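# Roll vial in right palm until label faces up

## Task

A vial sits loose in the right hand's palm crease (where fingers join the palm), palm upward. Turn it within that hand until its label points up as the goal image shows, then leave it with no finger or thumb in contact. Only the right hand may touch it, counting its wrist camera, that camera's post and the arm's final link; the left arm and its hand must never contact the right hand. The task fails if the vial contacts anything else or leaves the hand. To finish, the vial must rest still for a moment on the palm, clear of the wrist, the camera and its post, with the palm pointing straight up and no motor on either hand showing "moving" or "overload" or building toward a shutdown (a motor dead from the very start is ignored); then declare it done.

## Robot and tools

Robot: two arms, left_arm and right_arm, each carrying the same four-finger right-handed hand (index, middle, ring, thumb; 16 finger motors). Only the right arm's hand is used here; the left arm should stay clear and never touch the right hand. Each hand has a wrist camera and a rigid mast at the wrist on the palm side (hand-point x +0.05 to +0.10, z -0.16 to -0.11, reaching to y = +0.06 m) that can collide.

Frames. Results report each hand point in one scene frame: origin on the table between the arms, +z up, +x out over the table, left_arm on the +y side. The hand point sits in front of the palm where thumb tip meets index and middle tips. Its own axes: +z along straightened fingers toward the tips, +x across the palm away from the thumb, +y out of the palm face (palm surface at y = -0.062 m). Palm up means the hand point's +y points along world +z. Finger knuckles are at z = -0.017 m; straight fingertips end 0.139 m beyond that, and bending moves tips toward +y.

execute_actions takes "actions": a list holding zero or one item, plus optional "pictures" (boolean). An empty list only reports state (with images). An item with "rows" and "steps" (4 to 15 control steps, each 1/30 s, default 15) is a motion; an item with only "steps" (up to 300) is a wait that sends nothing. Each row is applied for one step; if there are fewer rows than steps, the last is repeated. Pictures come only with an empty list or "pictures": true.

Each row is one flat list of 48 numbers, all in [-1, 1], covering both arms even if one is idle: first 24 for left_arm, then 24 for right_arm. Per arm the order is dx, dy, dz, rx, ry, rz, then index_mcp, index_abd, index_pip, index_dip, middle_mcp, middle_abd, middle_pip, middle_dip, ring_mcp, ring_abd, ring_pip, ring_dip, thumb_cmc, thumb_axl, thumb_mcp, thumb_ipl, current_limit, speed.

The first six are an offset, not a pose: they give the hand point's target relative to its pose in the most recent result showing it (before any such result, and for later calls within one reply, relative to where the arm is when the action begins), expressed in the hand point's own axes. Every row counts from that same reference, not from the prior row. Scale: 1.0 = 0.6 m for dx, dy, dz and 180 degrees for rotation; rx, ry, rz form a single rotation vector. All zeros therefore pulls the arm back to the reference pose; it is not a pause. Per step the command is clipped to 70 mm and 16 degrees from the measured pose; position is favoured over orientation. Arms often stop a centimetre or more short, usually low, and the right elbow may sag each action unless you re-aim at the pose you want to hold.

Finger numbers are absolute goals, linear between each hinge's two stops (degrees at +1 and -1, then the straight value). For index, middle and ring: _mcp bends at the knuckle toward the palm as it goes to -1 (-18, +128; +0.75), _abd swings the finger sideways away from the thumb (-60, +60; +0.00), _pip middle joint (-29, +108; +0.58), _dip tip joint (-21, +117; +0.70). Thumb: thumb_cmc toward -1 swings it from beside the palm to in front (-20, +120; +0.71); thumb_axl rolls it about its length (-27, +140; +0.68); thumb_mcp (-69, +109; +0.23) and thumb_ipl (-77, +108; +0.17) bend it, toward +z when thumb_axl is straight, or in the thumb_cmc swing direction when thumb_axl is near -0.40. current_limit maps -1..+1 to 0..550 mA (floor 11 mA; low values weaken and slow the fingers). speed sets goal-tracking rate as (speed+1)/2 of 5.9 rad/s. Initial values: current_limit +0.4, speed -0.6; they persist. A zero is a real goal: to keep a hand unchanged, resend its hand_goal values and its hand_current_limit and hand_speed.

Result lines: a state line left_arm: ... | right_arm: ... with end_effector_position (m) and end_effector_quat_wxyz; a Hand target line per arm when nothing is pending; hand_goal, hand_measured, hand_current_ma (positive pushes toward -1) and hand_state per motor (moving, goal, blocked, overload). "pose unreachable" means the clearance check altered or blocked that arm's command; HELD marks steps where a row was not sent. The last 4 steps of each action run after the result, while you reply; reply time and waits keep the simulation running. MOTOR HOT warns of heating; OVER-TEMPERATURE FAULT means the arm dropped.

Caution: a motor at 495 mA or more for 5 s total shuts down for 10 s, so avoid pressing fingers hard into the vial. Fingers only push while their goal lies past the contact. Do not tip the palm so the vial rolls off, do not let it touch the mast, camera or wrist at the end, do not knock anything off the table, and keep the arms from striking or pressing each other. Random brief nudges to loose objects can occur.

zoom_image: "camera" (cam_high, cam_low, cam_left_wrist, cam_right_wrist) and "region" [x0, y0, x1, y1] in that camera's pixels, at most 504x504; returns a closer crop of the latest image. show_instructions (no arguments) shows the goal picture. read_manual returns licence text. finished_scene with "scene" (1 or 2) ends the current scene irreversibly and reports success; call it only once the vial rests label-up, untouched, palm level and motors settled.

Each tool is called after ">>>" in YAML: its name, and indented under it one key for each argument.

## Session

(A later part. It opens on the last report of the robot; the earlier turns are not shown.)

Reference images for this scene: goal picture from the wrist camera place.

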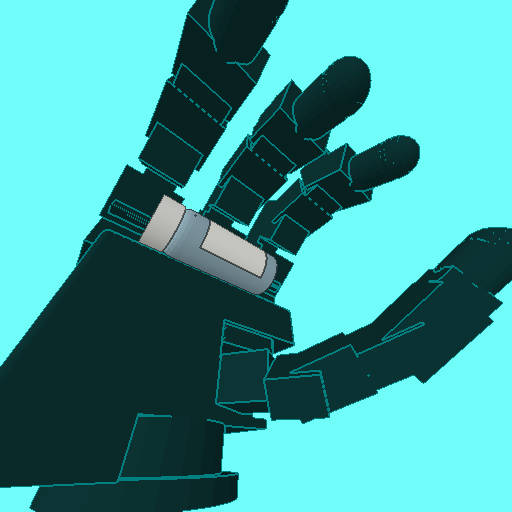

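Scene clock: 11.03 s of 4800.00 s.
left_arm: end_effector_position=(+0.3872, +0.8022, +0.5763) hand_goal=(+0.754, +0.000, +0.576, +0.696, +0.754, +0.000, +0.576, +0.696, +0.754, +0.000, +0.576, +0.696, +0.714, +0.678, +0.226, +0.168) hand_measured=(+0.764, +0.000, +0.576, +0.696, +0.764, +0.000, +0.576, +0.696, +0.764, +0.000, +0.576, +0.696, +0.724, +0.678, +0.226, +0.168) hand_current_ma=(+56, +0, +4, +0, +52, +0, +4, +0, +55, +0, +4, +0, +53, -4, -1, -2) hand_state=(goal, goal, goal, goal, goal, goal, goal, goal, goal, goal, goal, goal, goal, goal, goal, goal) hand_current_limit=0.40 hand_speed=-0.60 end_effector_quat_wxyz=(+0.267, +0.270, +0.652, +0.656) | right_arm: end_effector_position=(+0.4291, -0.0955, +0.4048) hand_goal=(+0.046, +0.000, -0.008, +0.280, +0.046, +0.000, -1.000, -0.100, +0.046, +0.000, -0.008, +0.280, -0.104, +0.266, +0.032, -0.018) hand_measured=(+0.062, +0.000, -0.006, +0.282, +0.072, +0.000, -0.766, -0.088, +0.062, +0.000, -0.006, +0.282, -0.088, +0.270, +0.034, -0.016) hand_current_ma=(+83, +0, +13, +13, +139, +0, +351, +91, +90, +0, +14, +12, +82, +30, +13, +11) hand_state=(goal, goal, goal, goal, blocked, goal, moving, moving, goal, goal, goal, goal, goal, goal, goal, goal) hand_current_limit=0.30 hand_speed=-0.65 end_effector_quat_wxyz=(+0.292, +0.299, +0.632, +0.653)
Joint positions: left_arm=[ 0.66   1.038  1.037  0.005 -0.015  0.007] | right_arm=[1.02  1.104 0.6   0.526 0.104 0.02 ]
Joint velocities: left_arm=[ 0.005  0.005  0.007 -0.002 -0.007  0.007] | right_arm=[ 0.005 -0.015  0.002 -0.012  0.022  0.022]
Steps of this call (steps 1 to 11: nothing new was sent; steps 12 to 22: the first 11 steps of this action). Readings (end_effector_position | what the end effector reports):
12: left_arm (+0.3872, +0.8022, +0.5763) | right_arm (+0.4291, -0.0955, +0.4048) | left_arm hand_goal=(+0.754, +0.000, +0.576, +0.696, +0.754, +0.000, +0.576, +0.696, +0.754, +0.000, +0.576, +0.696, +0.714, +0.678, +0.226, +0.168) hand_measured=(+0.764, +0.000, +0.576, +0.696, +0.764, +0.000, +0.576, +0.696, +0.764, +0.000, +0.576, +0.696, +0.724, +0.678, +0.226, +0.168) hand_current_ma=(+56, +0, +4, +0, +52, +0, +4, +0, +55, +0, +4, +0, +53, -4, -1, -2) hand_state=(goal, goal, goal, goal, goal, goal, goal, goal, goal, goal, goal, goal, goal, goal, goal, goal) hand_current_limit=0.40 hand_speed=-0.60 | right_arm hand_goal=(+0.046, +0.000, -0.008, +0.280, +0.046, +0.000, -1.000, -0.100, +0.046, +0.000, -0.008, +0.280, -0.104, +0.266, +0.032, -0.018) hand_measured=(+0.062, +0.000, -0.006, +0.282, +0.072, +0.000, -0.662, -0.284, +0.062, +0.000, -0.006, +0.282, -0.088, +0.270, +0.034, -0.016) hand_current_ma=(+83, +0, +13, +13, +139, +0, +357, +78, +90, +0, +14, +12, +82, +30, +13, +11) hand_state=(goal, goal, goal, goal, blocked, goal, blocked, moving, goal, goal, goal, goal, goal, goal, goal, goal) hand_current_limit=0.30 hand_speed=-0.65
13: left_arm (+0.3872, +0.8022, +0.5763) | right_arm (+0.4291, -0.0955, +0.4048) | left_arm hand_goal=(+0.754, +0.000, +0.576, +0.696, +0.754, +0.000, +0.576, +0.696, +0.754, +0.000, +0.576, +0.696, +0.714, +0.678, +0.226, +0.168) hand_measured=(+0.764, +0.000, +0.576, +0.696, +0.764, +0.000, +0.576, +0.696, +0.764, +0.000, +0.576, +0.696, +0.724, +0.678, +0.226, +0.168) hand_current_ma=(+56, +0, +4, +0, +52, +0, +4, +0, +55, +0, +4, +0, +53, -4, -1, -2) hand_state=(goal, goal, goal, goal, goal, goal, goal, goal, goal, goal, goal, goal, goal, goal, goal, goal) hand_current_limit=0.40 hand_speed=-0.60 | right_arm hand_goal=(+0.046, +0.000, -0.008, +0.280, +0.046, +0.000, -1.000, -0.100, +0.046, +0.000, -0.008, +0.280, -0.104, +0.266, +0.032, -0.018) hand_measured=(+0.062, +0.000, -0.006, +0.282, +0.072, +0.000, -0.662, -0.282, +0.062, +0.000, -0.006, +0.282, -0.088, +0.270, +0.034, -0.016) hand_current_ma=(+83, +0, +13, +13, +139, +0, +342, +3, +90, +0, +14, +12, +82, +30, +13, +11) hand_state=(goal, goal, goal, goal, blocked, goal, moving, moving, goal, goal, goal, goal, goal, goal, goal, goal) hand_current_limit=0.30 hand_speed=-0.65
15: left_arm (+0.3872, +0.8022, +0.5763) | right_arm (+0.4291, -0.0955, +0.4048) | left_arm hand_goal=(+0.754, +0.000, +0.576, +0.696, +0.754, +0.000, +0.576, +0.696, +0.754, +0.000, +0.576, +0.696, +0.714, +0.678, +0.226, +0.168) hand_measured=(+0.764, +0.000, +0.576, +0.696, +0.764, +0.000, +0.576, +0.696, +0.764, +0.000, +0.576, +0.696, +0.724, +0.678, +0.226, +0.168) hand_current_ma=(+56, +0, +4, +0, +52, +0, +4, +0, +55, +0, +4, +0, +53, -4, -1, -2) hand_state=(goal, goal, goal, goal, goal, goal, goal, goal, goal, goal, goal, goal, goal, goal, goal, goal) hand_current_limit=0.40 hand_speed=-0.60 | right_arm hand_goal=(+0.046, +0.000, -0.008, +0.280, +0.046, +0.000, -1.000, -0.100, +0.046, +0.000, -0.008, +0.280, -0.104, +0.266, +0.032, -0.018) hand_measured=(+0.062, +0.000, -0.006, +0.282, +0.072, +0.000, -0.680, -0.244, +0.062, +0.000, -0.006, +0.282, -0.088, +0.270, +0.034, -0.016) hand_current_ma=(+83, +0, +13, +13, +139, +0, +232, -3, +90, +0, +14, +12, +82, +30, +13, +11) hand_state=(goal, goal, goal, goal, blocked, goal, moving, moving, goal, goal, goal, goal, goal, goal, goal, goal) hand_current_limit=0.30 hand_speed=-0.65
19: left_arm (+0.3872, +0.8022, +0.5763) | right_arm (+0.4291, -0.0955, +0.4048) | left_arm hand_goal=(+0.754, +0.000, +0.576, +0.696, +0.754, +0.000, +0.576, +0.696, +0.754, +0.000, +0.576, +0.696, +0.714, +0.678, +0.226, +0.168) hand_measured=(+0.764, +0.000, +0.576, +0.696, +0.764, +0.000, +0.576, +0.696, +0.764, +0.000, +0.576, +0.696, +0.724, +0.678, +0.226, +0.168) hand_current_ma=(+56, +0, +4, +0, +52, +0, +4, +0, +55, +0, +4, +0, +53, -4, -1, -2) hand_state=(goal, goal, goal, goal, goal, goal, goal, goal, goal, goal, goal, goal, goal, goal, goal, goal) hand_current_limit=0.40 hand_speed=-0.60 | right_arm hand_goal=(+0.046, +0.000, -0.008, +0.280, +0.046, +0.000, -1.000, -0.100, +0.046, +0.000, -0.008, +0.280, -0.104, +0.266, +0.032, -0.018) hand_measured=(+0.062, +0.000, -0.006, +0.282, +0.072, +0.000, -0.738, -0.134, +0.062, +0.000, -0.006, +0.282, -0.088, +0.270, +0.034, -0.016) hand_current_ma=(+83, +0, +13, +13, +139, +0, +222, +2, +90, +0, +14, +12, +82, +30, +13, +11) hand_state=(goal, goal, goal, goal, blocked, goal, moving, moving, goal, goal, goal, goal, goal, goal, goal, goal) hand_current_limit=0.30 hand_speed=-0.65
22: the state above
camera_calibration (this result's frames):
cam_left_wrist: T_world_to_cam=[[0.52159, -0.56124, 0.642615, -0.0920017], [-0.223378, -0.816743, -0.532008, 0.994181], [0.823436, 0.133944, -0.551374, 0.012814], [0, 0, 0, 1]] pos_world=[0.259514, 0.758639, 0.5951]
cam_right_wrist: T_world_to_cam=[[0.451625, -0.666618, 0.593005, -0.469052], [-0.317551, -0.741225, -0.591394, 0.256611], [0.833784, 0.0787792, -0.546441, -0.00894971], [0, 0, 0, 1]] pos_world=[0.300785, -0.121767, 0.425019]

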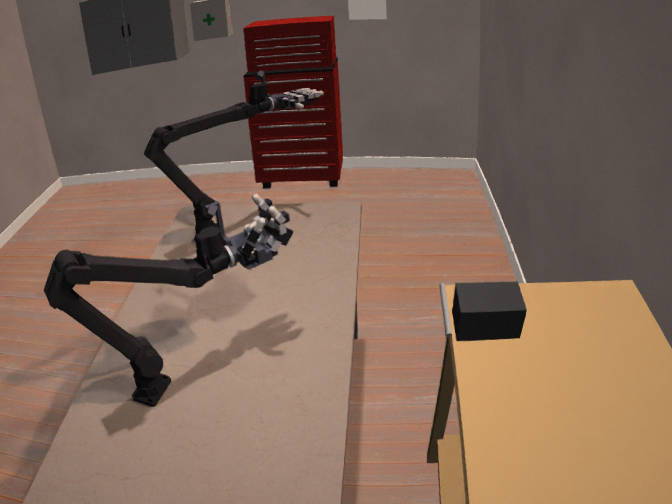

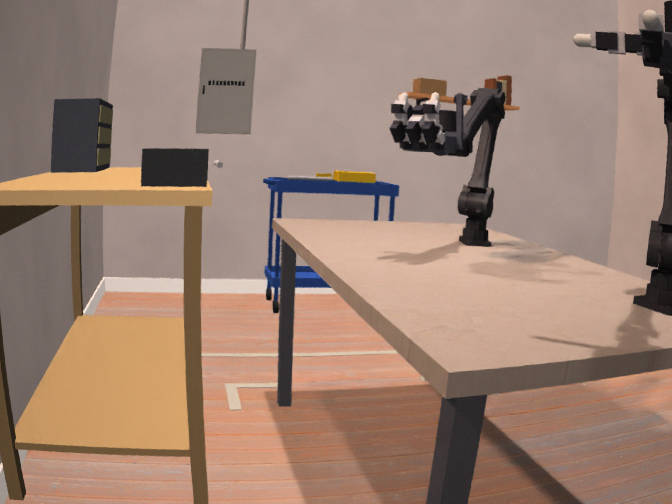

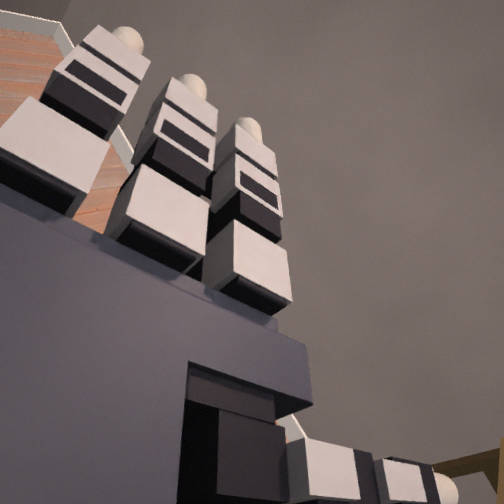

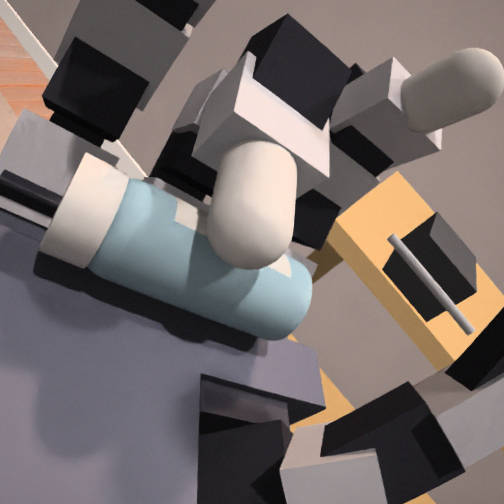

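>>> execute_actions:
  actions:
    - {"rows": [[0.0004,0.0478,-0.0121,-0.0166,0,0,0.754,0,0.576,0.696,0.754,0,0.576,0.696,0.754,0,0.576,0.696,0.714,0.678,0.226,0.168,0.4,-0.6,0.0016,0.0303,0.0034,-0.0107,0.0003,0.0015,0.046,0,-0.008,0.28,0.046,0,-0.81,-0.1,0.046,0,-0.008,0.28,-0.104,0.266,0.032,-0.018,0.3,0],[0.0004,0.0478,-0.0121,-0.0166,0,0,0.754,0,0.576,0.696,0.754,0,0.576,0.696,0.754,0,0.576,0.696,0.714,0.678,0.226,0.168,0.4,-0.6,0.0016,0.0303,0.0034,-0.0107,0.0003,0.0015,0.046,0,-0.008,0.28,0.046,0,-0.81,-0.1,0.046,0,-0.008,0.28,-0.104,0.266,0.032,-0.018,0.3,0],[0.0004,0.0478,-0.0121,-0.0166,0,0,0.754,0,0.576,0.696,0.754,0,0.576,0.696,0.754,0,0.576,0.696,0.714,0.678,0.226,0.168,0.4,-0.6,0.0016,0.0303,0.0034,-0.0107,0.0003,0.0015,0.046,0,-0.008,0.28,0.046,0,-0.795,-0.11,0.046,0,-0.008,0.28,-0.104,0.266,0.032,-0.018,0.4,0],[0.0004,0.0478,-0.0121,-0.0166,0,0,0.754,0,0.576,0.696,0.754,0,0.576,0.696,0.754,0,0.576,0.696,0.714,0.678,0.226,0.168,0.4,-0.6,0.0016,0.0303,0.0034,-0.0107,0.0003,0.0015,0.046,0,-0.008,0.28,0.046,0,-0.775,-0.14,0.046,0,-0.008,0.28,-0.104,0.266,0.032,-0.018,0.4,0],[0.0004,0.0478,-0.0121,-0.0166,0,0,0.754,0,0.576,0.696,0.754,0,0.576,0.696,0.754,0,0.576,0.696,0.714,0.678,0.226,0.168,0.4,-0.6,0.0016,0.0303,0.0034,-0.0107,0.0003,0.0015,0.046,0,-0.008,0.28,0.046,0,-0.755,-0.18,0.046,0,-0.008,0.28,-0.104,0.266,0.032,-0.018,0.4,0],[0.0004,0.0478,-0.0121,-0.0166,0,0,0.754,0,0.576,0.696,0.754,0,0.576,0.696,0.754,0,0.576,0.696,0.714,0.678,0.226,0.168,0.4,-0.6,0.0016,0.0303,0.0034,-0.0107,0.0003,0.0015,0.046,0,-0.008,0.28,0.046,0,-0.733,-0.22,0.046,0,-0.008,0.28,-0.104,0.266,0.032,-0.018,0.4,0],[0.0004,0.0478,-0.0121,-0.0166,0,0,0.754,0,0.576,0.696,0.754,0,0.576,0.696,0.754,0,0.576,0.696,0.714,0.678,0.226,0.168,0.4,-0.6,0.0016,0.0303,0.0034,-0.0107,0.0003,0.0015,0.046,0,-0.008,0.28,0.046,0,-0.711,-0.26,0.046,0,-0.008,0.28,-0.104,0.266,0.032,-0.018,0.4,0],[0.0004,0.0478,-0.0121,-0.0166,0,0,0.754,0,0.576,0.696,0.754,0,0.576,0.696,0.754,0,0.576,0.696,0.714,0.678,0.226,0.168,0.4,-0.6,0.0016,0.0303,0.0034,-0.0107,0.0003,0.0015,0.046,0,-0.008,0.28,0.046,0,-0.689,-0.3,0.046,0,-0.008,0.28,-0.104,0.266,0.032,-0.018,0.4,0],[0.0004,0.0478,-0.0121,-0.0166,0,0,0.754,0,0.576,0.696,0.754,0,0.576,0.696,0.754,0,0.576,0.696,0.714,0.678,0.226,0.168,0.4,-0.6,0.0016,0.0303,0.0034,-0.0107,0.0003,0.0015,0.046,0,-0.008,0.28,0.046,0,-0.666,-0.34,0.046,0,-0.008,0.28,-0.104,0.266,0.032,-0.018,0.4,0],[0.0004,0.0478,-0.0121,-0.0166,0,0,0.754,0,0.576,0.696,0.754,0,0.576,0.696,0.754,0,0.576,0.696,0.714,0.678,0.226,0.168,0.4,-0.6,0.0016,0.0303,0.0034,-0.0107,0.0003,0.0015,0.046,0,-0.008,0.28,0.046,0,-0.644,-0.38,0.046,0,-0.008,0.28,-0.104,0.266,0.032,-0.018,0.4,0],[0.0004,0.0478,-0.0121,-0.0166,0,0,0.754,0,0.576,0.696,0.754,0,0.576,0.696,0.754,0,0.576,0.696,0.714,0.678,0.226,0.168,0.4,-0.6,0.0016,0.0303,0.0034,-0.0107,0.0003,0.0015,0.046,0,-0.008,0.28,0.046,0,-0.624,-0.42,0.046,0,-0.008,0.28,-0.104,0.266,0.032,-0.018,0.4,0],[0.0004,0.0478,-0.0121,-0.0166,0,0,0.754,0,0.576,0.696,0.754,0,0.576,0.696,0.754,0,0.576,0.696,0.714,0.678,0.226,0.168,0.4,-0.6,0.0016,0.0303,0.0034,-0.0107,0.0003,0.0015,0.046,0,-0.008,0.28,0.046,0,-0.604,-0.46,0.046,0,-0.008,0.28,-0.104,0.266,0.032,-0.018,0.4,0],[0.0004,0.0478,-0.0121,-0.0166,0,0,0.754,0,0.576,0.696,0.754,0,0.576,0.696,0.754,0,0.576,0.696,0.714,0.678,0.226,0.168,0.4,-0.6,0.0016,0.0303,0.0034,-0.0107,0.0003,0.0015,0.046,0,-0.008,0.28,0.046,0,-0.585,-0.5,0.046,0,-0.008,0.28,-0.104,0.266,0.032,-0.018,0.4,0],[0.0004,0.0478,-0.0121,-0.0166,0,0,0.754,0,0.576,0.696,0.754,0,0.576,0.696,0.754,0,0.576,0.696,0.714,0.678,0.226,0.168,0.4,-0.6,0.0016,0.0303,0.0034,-0.0107,0.0003,0.0015,0.046,0,-0.008,0.28,0.046,0,-0.567,-0.54,0.046,0,-0.008,0.28,-0.104,0.266,0.032,-0.018,0.4,0],[0.0004,0.0478,-0.0121,-0.0166,0,0,0.754,0,0.576,0.696,0.754,0,0.576,0.696,0.754,0,0.576,0.696,0.714,0.678,0.226,0.168,0.4,-0.6,0.0016,0.0303,0.0034,-0.0107,0.0003,0.0015,0.046,0,-0.008,0.28,0.046,0,-0.55,-0.58,0.046,0,-0.008,0.28,-0.104,0.266,0.032,-0.018,0.4,0]], "steps": 15}

>>> execute_actions:
  actions:
    - {"rows": [[0.0004,0.0478,-0.0121,-0.0166,0,0,0.754,0,0.576,0.696,0.754,0,0.576,0.696,0.754,0,0.576,0.696,0.714,0.678,0.226,0.168,0.4,-0.6,0.0016,0.0303,0.0034,-0.0107,0.0003,0.0015,0.046,0,-0.008,0.28,0.046,0,-0.533,-0.62,0.046,0,-0.008,0.28,-0.104,0.266,0.032,-0.018,0.4,0],[0.0004,0.0478,-0.0121,-0.0166,0,0,0.754,0,0.576,0.696,0.754,0,0.576,0.696,0.754,0,0.576,0.696,0.714,0.678,0.226,0.168,0.4,-0.6,0.0016,0.0303,0.0034,-0.0107,0.0003,0.0015,0.046,0,-0.008,0.28,0.046,0,-0.52,-0.64,0.046,0,-0.008,0.28,-0.104,0.266,0.032,-0.018,0.4,0],[0.0004,0.0478,-0.0121,-0.0166,0,0,0.754,0,0.576,0.696,0.754,0,0.576,0.696,0.754,0,0.576,0.696,0.714,0.678,0.226,0.168,0.4,-0.6,0.0016,0.0303,0.0034,-0.0107,0.0003,0.0015,0.046,0,-0.008,0.28,0.046,0,-0.49,-0.64,0.046,0,-0.008,0.28,-0.104,0.266,0.032,-0.018,0.4,0],[0.0004,0.0478,-0.0121,-0.0166,0,0,0.754,0,0.576,0.696,0.754,0,0.576,0.696,0.754,0,0.576,0.696,0.714,0.678,0.226,0.168,0.4,-0.6,0.0016,0.0303,0.0034,-0.0107,0.0003,0.0015,0.046,0,-0.008,0.28,0.046,0,-0.44,-0.64,0.046,0,-0.008,0.28,-0.104,0.266,0.032,-0.018,0.4,0]], "steps": 14}
  pictures: true

>>> zoom_image:
  camera: "cam_right_wrist"
  region: [30, 140, 310, 350]

Scene clock: 19.03 s of 4800.00 s.
left_arm: end_effector_position=(+0.3872, +0.8022, +0.5763) hand_goal=(+0.754, +0.000, +0.576, +0.696, +0.754, +0.000, +0.576, +0.696, +0.754, +0.000, +0.576, +0.696, +0.714, +0.678, +0.226, +0.168) hand_measured=(+0.764, +0.000, +0.576, +0.696, +0.764, +0.000, +0.576, +0.696, +0.764, +0.000, +0.576, +0.696, +0.724, +0.678, +0.226, +0.168) hand_current_ma=(+56, +0, +4, +0, +52, +0, +4, +0, +55, +0, +4, +0, +53, -4, -1, -2) hand_state=(goal, goal, goal, goal, goal, goal, goal, goal, goal, goal, goal, goal, goal, goal, goal, goal) hand_current_limit=0.40 hand_speed=-0.60 end_effector_quat_wxyz=(+0.267, +0.270, +0.652, +0.656) | right_arm: end_effector_position=(+0.4291, -0.0955, +0.4048) hand_goal=(+0.046, +0.000, -0.008, +0.280, +0.046, +0.000, -0.624, -0.420, +0.046, +0.000, -0.008, +0.280, -0.104, +0.266, +0.032, -0.018) hand_measured=(+0.062, +0.000, -0.006, +0.282, +0.066, +0.000, -0.672, -0.248, +0.062, +0.000, -0.006, +0.282, -0.088, +0.270, +0.034, -0.016) hand_current_ma=(+83, +0, +13, +13, +97, +0, -24, +87, +90, +0, +14, +12, +82, +30, +13, +11) hand_state=(goal, goal, goal, goal, moving, goal, moving, moving, goal, goal, goal, goal, goal, goal, goal, goal) hand_current_limit=0.40 hand_speed=0.00 end_effector_quat_wxyz=(+0.292, +0.299, +0.632, +0.653)
Joint positions: left_arm=[ 0.66   1.038  1.037  0.005 -0.015  0.007] | right_arm=[1.02  1.104 0.6   0.526 0.104 0.02 ]
Joint velocities: left_arm=[-0.005 -0.015 -0.007 -0.002  0.007  0.022] | right_arm=[-0.005  0.005 -0.002 -0.022  0.051 -0.007]
Off your previous action's commanded pose (left_arm): 0.030 m, 3 deg at its last step (step 4 of this call).
Off your previous action's commanded pose (right_arm): 0.018 m, 2 deg at its last step (step 4 of this call).
Steps of this call (steps 1 to 4: the last 4 steps of your previous action; steps 5 to 90: nothing new was sent; then 4.63 s passed at rest; steps 91 to 101: the first 11 steps of this action). Readings (end_effector_position | what the end effector reports):
91: left_arm (+0.3872, +0.8022, +0.5763) | right_arm (+0.4291, -0.0955, +0.4048) | left_arm hand_goal=(+0.754, +0.000, +0.576, +0.696, +0.754, +0.000, +0.576, +0.696, +0.754, +0.000, +0.576, +0.696, +0.714, +0.678, +0.226, +0.168) hand_measured=(+0.764, +0.000, +0.576, +0.696, +0.764, +0.000, +0.576, +0.696, +0.764, +0.000, +0.576, +0.696, +0.724, +0.678, +0.226, +0.168) hand_current_ma=(+56, +0, +4, +0, +52, +0, +4, +0, +55, +0, +4, +0, +53, -4, -1, -2) hand_state=(goal, goal, goal, goal, goal, goal, goal, goal, goal, goal, goal, goal, goal, goal, goal, goal) hand_current_limit=0.40 hand_speed=-0.60 | right_arm hand_goal=(+0.046, +0.000, -0.008, +0.280, +0.046, +0.000, -0.810, -0.100, +0.046, +0.000, -0.008, +0.280, -0.104, +0.266, +0.032, -0.018) hand_measured=(+0.062, +0.000, -0.006, +0.282, +0.072, +0.000, -0.768, -0.082, +0.062, +0.000, -0.006, +0.282, -0.088, +0.270, +0.034, -0.016) hand_current_ma=(+83, +0, +13, +13, +139, +0, +357, +88, +90, +0, +14, +12, +82, +30, +13, +11) hand_state=(goal, goal, goal, goal, blocked, goal, moving, goal, goal, goal, goal, goal, goal, goal, goal, goal) hand_current_limit=0.30 hand_speed=0.00
92: left_arm (+0.3872, +0.8022, +0.5763) | right_arm (+0.4291, -0.0955, +0.4048) | left_arm hand_goal=(+0.754, +0.000, +0.576, +0.696, +0.754, +0.000, +0.576, +0.696, +0.754, +0.000, +0.576, +0.696, +0.714, +0.678, +0.226, +0.168) hand_measured=(+0.764, +0.000, +0.576, +0.696, +0.764, +0.000, +0.576, +0.696, +0.764, +0.000, +0.576, +0.696, +0.724, +0.678, +0.226, +0.168) hand_current_ma=(+56, +0, +4, +0, +52, +0, +4, +0, +55, +0, +4, +0, +53, -4, -1, -2) hand_state=(goal, goal, goal, goal, goal, goal, goal, goal, goal, goal, goal, goal, goal, goal, goal, goal) hand_current_limit=0.40 hand_speed=-0.60 | right_arm hand_goal=(+0.046, +0.000, -0.008, +0.280, +0.046, +0.000, -0.810, -0.100, +0.046, +0.000, -0.008, +0.280, -0.104, +0.266, +0.032, -0.018) hand_measured=(+0.062, +0.000, -0.006, +0.282, +0.072, +0.000, -0.768, -0.082, +0.062, +0.000, -0.006, +0.282, -0.088, +0.270, +0.034, -0.016) hand_current_ma=(+83, +0, +13, +13, +139, +0, +202, +88, +90, +0, +14, +12, +82, +30, +13, +11) hand_state=(goal, goal, goal, goal, blocked, goal, moving, goal, goal, goal, goal, goal, goal, goal, goal, goal) hand_current_limit=0.30 hand_speed=0.00
94: left_arm (+0.3872, +0.8022, +0.5763) | right_arm (+0.4291, -0.0955, +0.4048) | left_arm hand_goal=(+0.754, +0.000, +0.576, +0.696, +0.754, +0.000, +0.576, +0.696, +0.754, +0.000, +0.576, +0.696, +0.714, +0.678, +0.226, +0.168) hand_measured=(+0.764, +0.000, +0.576, +0.696, +0.764, +0.000, +0.576, +0.696, +0.764, +0.000, +0.576, +0.696, +0.724, +0.678, +0.226, +0.168) hand_current_ma=(+56, +0, +4, +0, +52, +0, +4, +0, +55, +0, +4, +0, +53, -4, -1, -2) hand_state=(goal, goal, goal, goal, goal, goal, goal, goal, goal, goal, goal, goal, goal, goal, goal, goal) hand_current_limit=0.40 hand_speed=-0.60 | right_arm hand_goal=(+0.046, +0.000, -0.008, +0.280, +0.046, +0.000, -0.774, -0.140, +0.046, +0.000, -0.008, +0.280, -0.104, +0.266, +0.032, -0.018) hand_measured=(+0.062, +0.000, -0.006, +0.282, +0.072, +0.000, -0.768, -0.082, +0.062, +0.000, -0.006, +0.282, -0.088, +0.270, +0.034, -0.016) hand_current_ma=(+83, +0, +13, +13, +139, +0, +136, +142, +90, +0, +14, +12, +82, +30, +13, +11) hand_state=(goal, goal, goal, goal, blocked, goal, moving, moving, goal, goal, goal, goal, goal, goal, goal, goal) hand_current_limit=0.40 hand_speed=0.00
98: left_arm (+0.3872, +0.8022, +0.5763) | right_arm (+0.4291, -0.0955, +0.4048) | left_arm hand_goal=(+0.754, +0.000, +0.576, +0.696, +0.754, +0.000, +0.576, +0.696, +0.754, +0.000, +0.576, +0.696, +0.714, +0.678, +0.226, +0.168) hand_measured=(+0.764, +0.000, +0.576, +0.696, +0.764, +0.000, +0.576, +0.696, +0.764, +0.000, +0.576, +0.696, +0.724, +0.678, +0.226, +0.168) hand_current_ma=(+56, +0, +4, +0, +52, +0, +4, +0, +55, +0, +4, +0, +53, -4, -1, -2) hand_state=(goal, goal, goal, goal, goal, goal, goal, goal, goal, goal, goal, goal, goal, goal, goal, goal) hand_current_limit=0.40 hand_speed=-0.60 | right_arm hand_goal=(+0.046, +0.000, -0.008, +0.280, +0.046, +0.000, -0.688, -0.300, +0.046, +0.000, -0.008, +0.280, -0.104, +0.266, +0.032, -0.018) hand_measured=(+0.062, +0.000, -0.006, +0.282, +0.072, +0.000, -0.726, -0.152, +0.062, +0.000, -0.006, +0.282, -0.088, +0.270, +0.034, -0.016) hand_current_ma=(+83, +0, +13, +13, +135, +0, +14, +127, +90, +0, +14, +12, +82, +30, +13, +11) hand_state=(goal, goal, goal, goal, blocked, goal, moving, moving, goal, goal, goal, goal, goal, goal, goal, goal) hand_current_limit=0.40 hand_speed=0.00
101: the state above

Scene clock: 19.50 s of 4800.00 s.
left_arm: end_effector_position=(+0.3872, +0.8022, +0.5763) hand_goal=(+0.754, +0.000, +0.576, +0.696, +0.754, +0.000, +0.576, +0.696, +0.754, +0.000, +0.576, +0.696, +0.714, +0.678, +0.226, +0.168) hand_measured=(+0.764, +0.000, +0.576, +0.696, +0.764, +0.000, +0.576, +0.696, +0.764, +0.000, +0.576, +0.696, +0.724, +0.678, +0.226, +0.168) hand_current_ma=(+56, +0, +4, +0, +52, +0, +4, +0, +55, +0, +4, +0, +53, -4, -1, -2) hand_state=(goal, goal, goal, goal, goal, goal, goal, goal, goal, goal, goal, goal, goal, goal, goal, goal) hand_current_limit=0.40 hand_speed=-0.60 end_effector_quat_wxyz=(+0.267, +0.270, +0.652, +0.656) | right_arm: end_effector_position=(+0.4291, -0.0955, +0.4048) hand_goal=(+0.046, +0.000, -0.008, +0.280, +0.046, +0.000, -0.440, -0.640, +0.046, +0.000, -0.008, +0.280, -0.104, +0.266, +0.032, -0.018) hand_measured=(+0.062, +0.000, -0.006, +0.282, +0.058, +0.000, -0.446, -0.638, +0.062, +0.000, -0.006, +0.282, -0.088, +0.270, +0.034, -0.016) hand_current_ma=(+82, +0, +13, +13, +67, +0, -30, +12, +89, +0, +14, +12, +82, +30, +13, +11) hand_state=(goal, goal, goal, goal, goal, goal, goal, goal, goal, goal, goal, goal, goal, goal, goal, goal) hand_current_limit=0.40 hand_speed=0.00 end_effector_quat_wxyz=(+0.292, +0.299, +0.632, +0.653)
Joint positions: left_arm=[ 0.66   1.038  1.037  0.005 -0.015  0.007] | right_arm=[1.02  1.104 0.6   0.526 0.104 0.02 ]
Joint velocities: left_arm=[-0.015 -0.015  0.007 -0.012 -0.022  0.007] | right_arm=[-0.005 -0.005 -0.002  0.012 -0.066  0.022]
Off your previous action's commanded pose (left_arm): 0.030 m, 3 deg at its last step (step 4 of this call).
Off your previous action's commanded pose (right_arm): 0.018 m, 2 deg at its last step (step 4 of this call).
Steps of this call (steps 1 to 4: the last 4 steps of your previous action; steps 5 to 14: the first 10 steps of this action, its rows measured from where the robot was after step 4). Readings (end_effector_position | what the end effector reports):
4: left_arm (+0.3872, +0.8022, +0.5763) | right_arm (+0.4291, -0.0955, +0.4048) | left_arm hand_goal=(+0.754, +0.000, +0.576, +0.696, +0.754, +0.000, +0.576, +0.696, +0.754, +0.000, +0.576, +0.696, +0.714, +0.678, +0.226, +0.168) hand_measured=(+0.764, +0.000, +0.576, +0.696, +0.764, +0.000, +0.576, +0.696, +0.764, +0.000, +0.576, +0.696, +0.724, +0.678, +0.226, +0.168) hand_current_ma=(+56, +0, +4, +0, +52, +0, +4, +0, +55, +0, +4, +0, +53, -4, -1, -2) hand_state=(goal, goal, goal, goal, goal, goal, goal, goal, goal, goal, goal, goal, goal, goal, goal, goal) hand_current_limit=0.40 hand_speed=-0.60 | right_arm hand_goal=(+0.046, +0.000, -0.008, +0.280, +0.046, +0.000, -0.550, -0.580, +0.046, +0.000, -0.008, +0.280, -0.104, +0.266, +0.032, -0.018) hand_measured=(+0.062, +0.000, -0.006, +0.282, +0.062, +0.000, -0.596, -0.390, +0.062, +0.000, -0.006, +0.282, -0.088, +0.270, +0.034, -0.016) hand_current_ma=(+83, +0, +13, +13, +78, +0, -39, +66, +90, +0, +14, +12, +82, +30, +13, +11) hand_state=(goal, goal, goal, goal, moving, goal, moving, moving, goal, goal, goal, goal, goal, goal, goal, goal) hand_current_limit=0.40 hand_speed=0.00
5: left_arm (+0.3872, +0.8022, +0.5763) | right_arm (+0.4291, -0.0955, +0.4048) | left_arm hand_goal=(+0.754, +0.000, +0.576, +0.696, +0.754, +0.000, +0.576, +0.696, +0.754, +0.000, +0.576, +0.696, +0.714, +0.678, +0.226, +0.168) hand_measured=(+0.764, +0.000, +0.576, +0.696, +0.764, +0.000, +0.576, +0.696, +0.764, +0.000, +0.576, +0.696, +0.724, +0.678, +0.226, +0.168) hand_current_ma=(+56, +0, +4, +0, +52, +0, +4, +0, +55, +0, +4, +0, +53, -4, -1, -2) hand_state=(goal, goal, goal, goal, goal, goal, goal, goal, goal, goal, goal, goal, goal, goal, goal, goal) hand_current_limit=0.40 hand_speed=-0.60 | right_arm hand_goal=(+0.046, +0.000, -0.008, +0.280, +0.046, +0.000, -0.532, -0.620, +0.046, +0.000, -0.008, +0.280, -0.104, +0.266, +0.032, -0.018) hand_measured=(+0.062, +0.000, -0.006, +0.282, +0.060, +0.000, -0.578, -0.428, +0.062, +0.000, -0.006, +0.282, -0.088, +0.270, +0.034, -0.016) hand_current_ma=(+83, +0, +13, +13, +79, +0, -36, +66, +90, +0, +14, +12, +82, +30, +13, +11) hand_state=(goal, goal, goal, goal, goal, goal, moving, moving, goal, goal, goal, goal, goal, goal, goal, goal) hand_current_limit=0.40 hand_speed=0.00
6: left_arm (+0.3872, +0.8022, +0.5763) | right_arm (+0.4291, -0.0955, +0.4048) | left_arm hand_goal=(+0.754, +0.000, +0.576, +0.696, +0.754, +0.000, +0.576, +0.696, +0.754, +0.000, +0.576, +0.696, +0.714, +0.678, +0.226, +0.168) hand_measured=(+0.764, +0.000, +0.576, +0.696, +0.764, +0.000, +0.576, +0.696, +0.764, +0.000, +0.576, +0.696, +0.724, +0.678, +0.226, +0.168) hand_current_ma=(+56, +0, +4, +0, +52, +0, +4, +0, +55, +0, +4, +0, +53, -4, -1, -2) hand_state=(goal, goal, goal, goal, goal, goal, goal, goal, goal, goal, goal, goal, goal, goal, goal, goal) hand_current_limit=0.40 hand_speed=-0.60 | right_arm hand_goal=(+0.046, +0.000, -0.008, +0.280, +0.046, +0.000, -0.520, -0.640, +0.046, +0.000, -0.008, +0.280, -0.104, +0.266, +0.032, -0.018) hand_measured=(+0.062, +0.000, -0.006, +0.282, +0.060, +0.000, -0.560, -0.464, +0.062, +0.000, -0.006, +0.282, -0.088, +0.270, +0.034, -0.016) hand_current_ma=(+83, +0, +13, +13, +80, +0, -40, +66, +90, +0, +14, +12, +82, +30, +13, +11) hand_state=(goal, goal, goal, goal, goal, goal, moving, moving, goal, goal, goal, goal, goal, goal, goal, goal) hand_current_limit=0.40 hand_speed=0.00
8: left_arm (+0.3872, +0.8022, +0.5763) | right_arm (+0.4291, -0.0955, +0.4048) | left_arm hand_goal=(+0.754, +0.000, +0.576, +0.696, +0.754, +0.000, +0.576, +0.696, +0.754, +0.000, +0.576, +0.696, +0.714, +0.678, +0.226, +0.168) hand_measured=(+0.764, +0.000, +0.576, +0.696, +0.764, +0.000, +0.576, +0.696, +0.764, +0.000, +0.576, +0.696, +0.724, +0.678, +0.226, +0.168) hand_current_ma=(+56, +0, +4, +0, +52, +0, +4, +0, +55, +0, +4, +0, +53, -4, -1, -2) hand_state=(goal, goal, goal, goal, goal, goal, goal, goal, goal, goal, goal, goal, goal, goal, goal, goal) hand_current_limit=0.40 hand_speed=-0.60 | right_arm hand_goal=(+0.046, +0.000, -0.008, +0.280, +0.046, +0.000, -0.440, -0.640, +0.046, +0.000, -0.008, +0.280, -0.104, +0.266, +0.032, -0.018) hand_measured=(+0.062, +0.000, -0.006, +0.282, +0.060, +0.000, -0.530, -0.540, +0.062, +0.000, -0.006, +0.282, -0.088, +0.270, +0.034, -0.016) hand_current_ma=(+83, +0, +13, +13, +65, +0, -89, +63, +90, +0, +14, +12, +82, +30, +13, +11) hand_state=(goal, goal, goal, goal, moving, goal, moving, moving, goal, goal, goal, goal, goal, goal, goal, goal) hand_current_limit=0.40 hand_speed=0.00
12: left_arm (+0.3872, +0.8022, +0.5763) | right_arm (+0.4291, -0.0955, +0.4048) | left_arm hand_goal=(+0.754, +0.000, +0.576, +0.696, +0.754, +0.000, +0.576, +0.696, +0.754, +0.000, +0.576, +0.696, +0.714, +0.678, +0.226, +0.168) hand_measured=(+0.764, +0.000, +0.576, +0.696, +0.764, +0.000, +0.576, +0.696, +0.764, +0.000, +0.576, +0.696, +0.724, +0.678, +0.226, +0.168) hand_current_ma=(+56, +0, +4, +0, +52, +0, +4, +0, +55, +0, +4, +0, +53, -4, -1, -2) hand_state=(goal, goal, goal, goal, goal, goal, goal, goal, goal, goal, goal, goal, goal, goal, goal, goal) hand_current_limit=0.40 hand_speed=-0.60 | right_arm hand_goal=(+0.046, +0.000, -0.008, +0.280, +0.046, +0.000, -0.440, -0.640, +0.046, +0.000, -0.008, +0.280, -0.104, +0.266, +0.032, -0.018) hand_measured=(+0.062, +0.000, -0.006, +0.282, +0.058, +0.000, -0.448, -0.636, +0.062, +0.000, -0.006, +0.282, -0.088, +0.270, +0.034, -0.016) hand_current_ma=(+82, +0, +13, +13, +67, +0, -23, +5, +89, +0, +14, +12, +82, +30, +13, +11) hand_state=(goal, goal, goal, goal, goal, goal, moving, moving, goal, goal, goal, goal, goal, goal, goal, goal) hand_current_limit=0.40 hand_speed=0.00
14: the state above
camera_calibration (this result's frames):
cam_left_wrist: T_world_to_cam=[[0.52159, -0.56124, 0.642615, -0.0920017], [-0.223378, -0.816743, -0.532008, 0.994181], [0.823436, 0.133944, -0.551374, 0.012814], [0, 0, 0, 1]] pos_world=[0.259514, 0.758639, 0.5951]
cam_right_wrist: T_world_to_cam=[[0.451625, -0.666618, 0.593005, -0.469052], [-0.317551, -0.741225, -0.591394, 0.256611], [0.833784, 0.0787792, -0.546441, -0.00894971], [0, 0, 0, 1]] pos_world=[0.300785, -0.121767, 0.425019]

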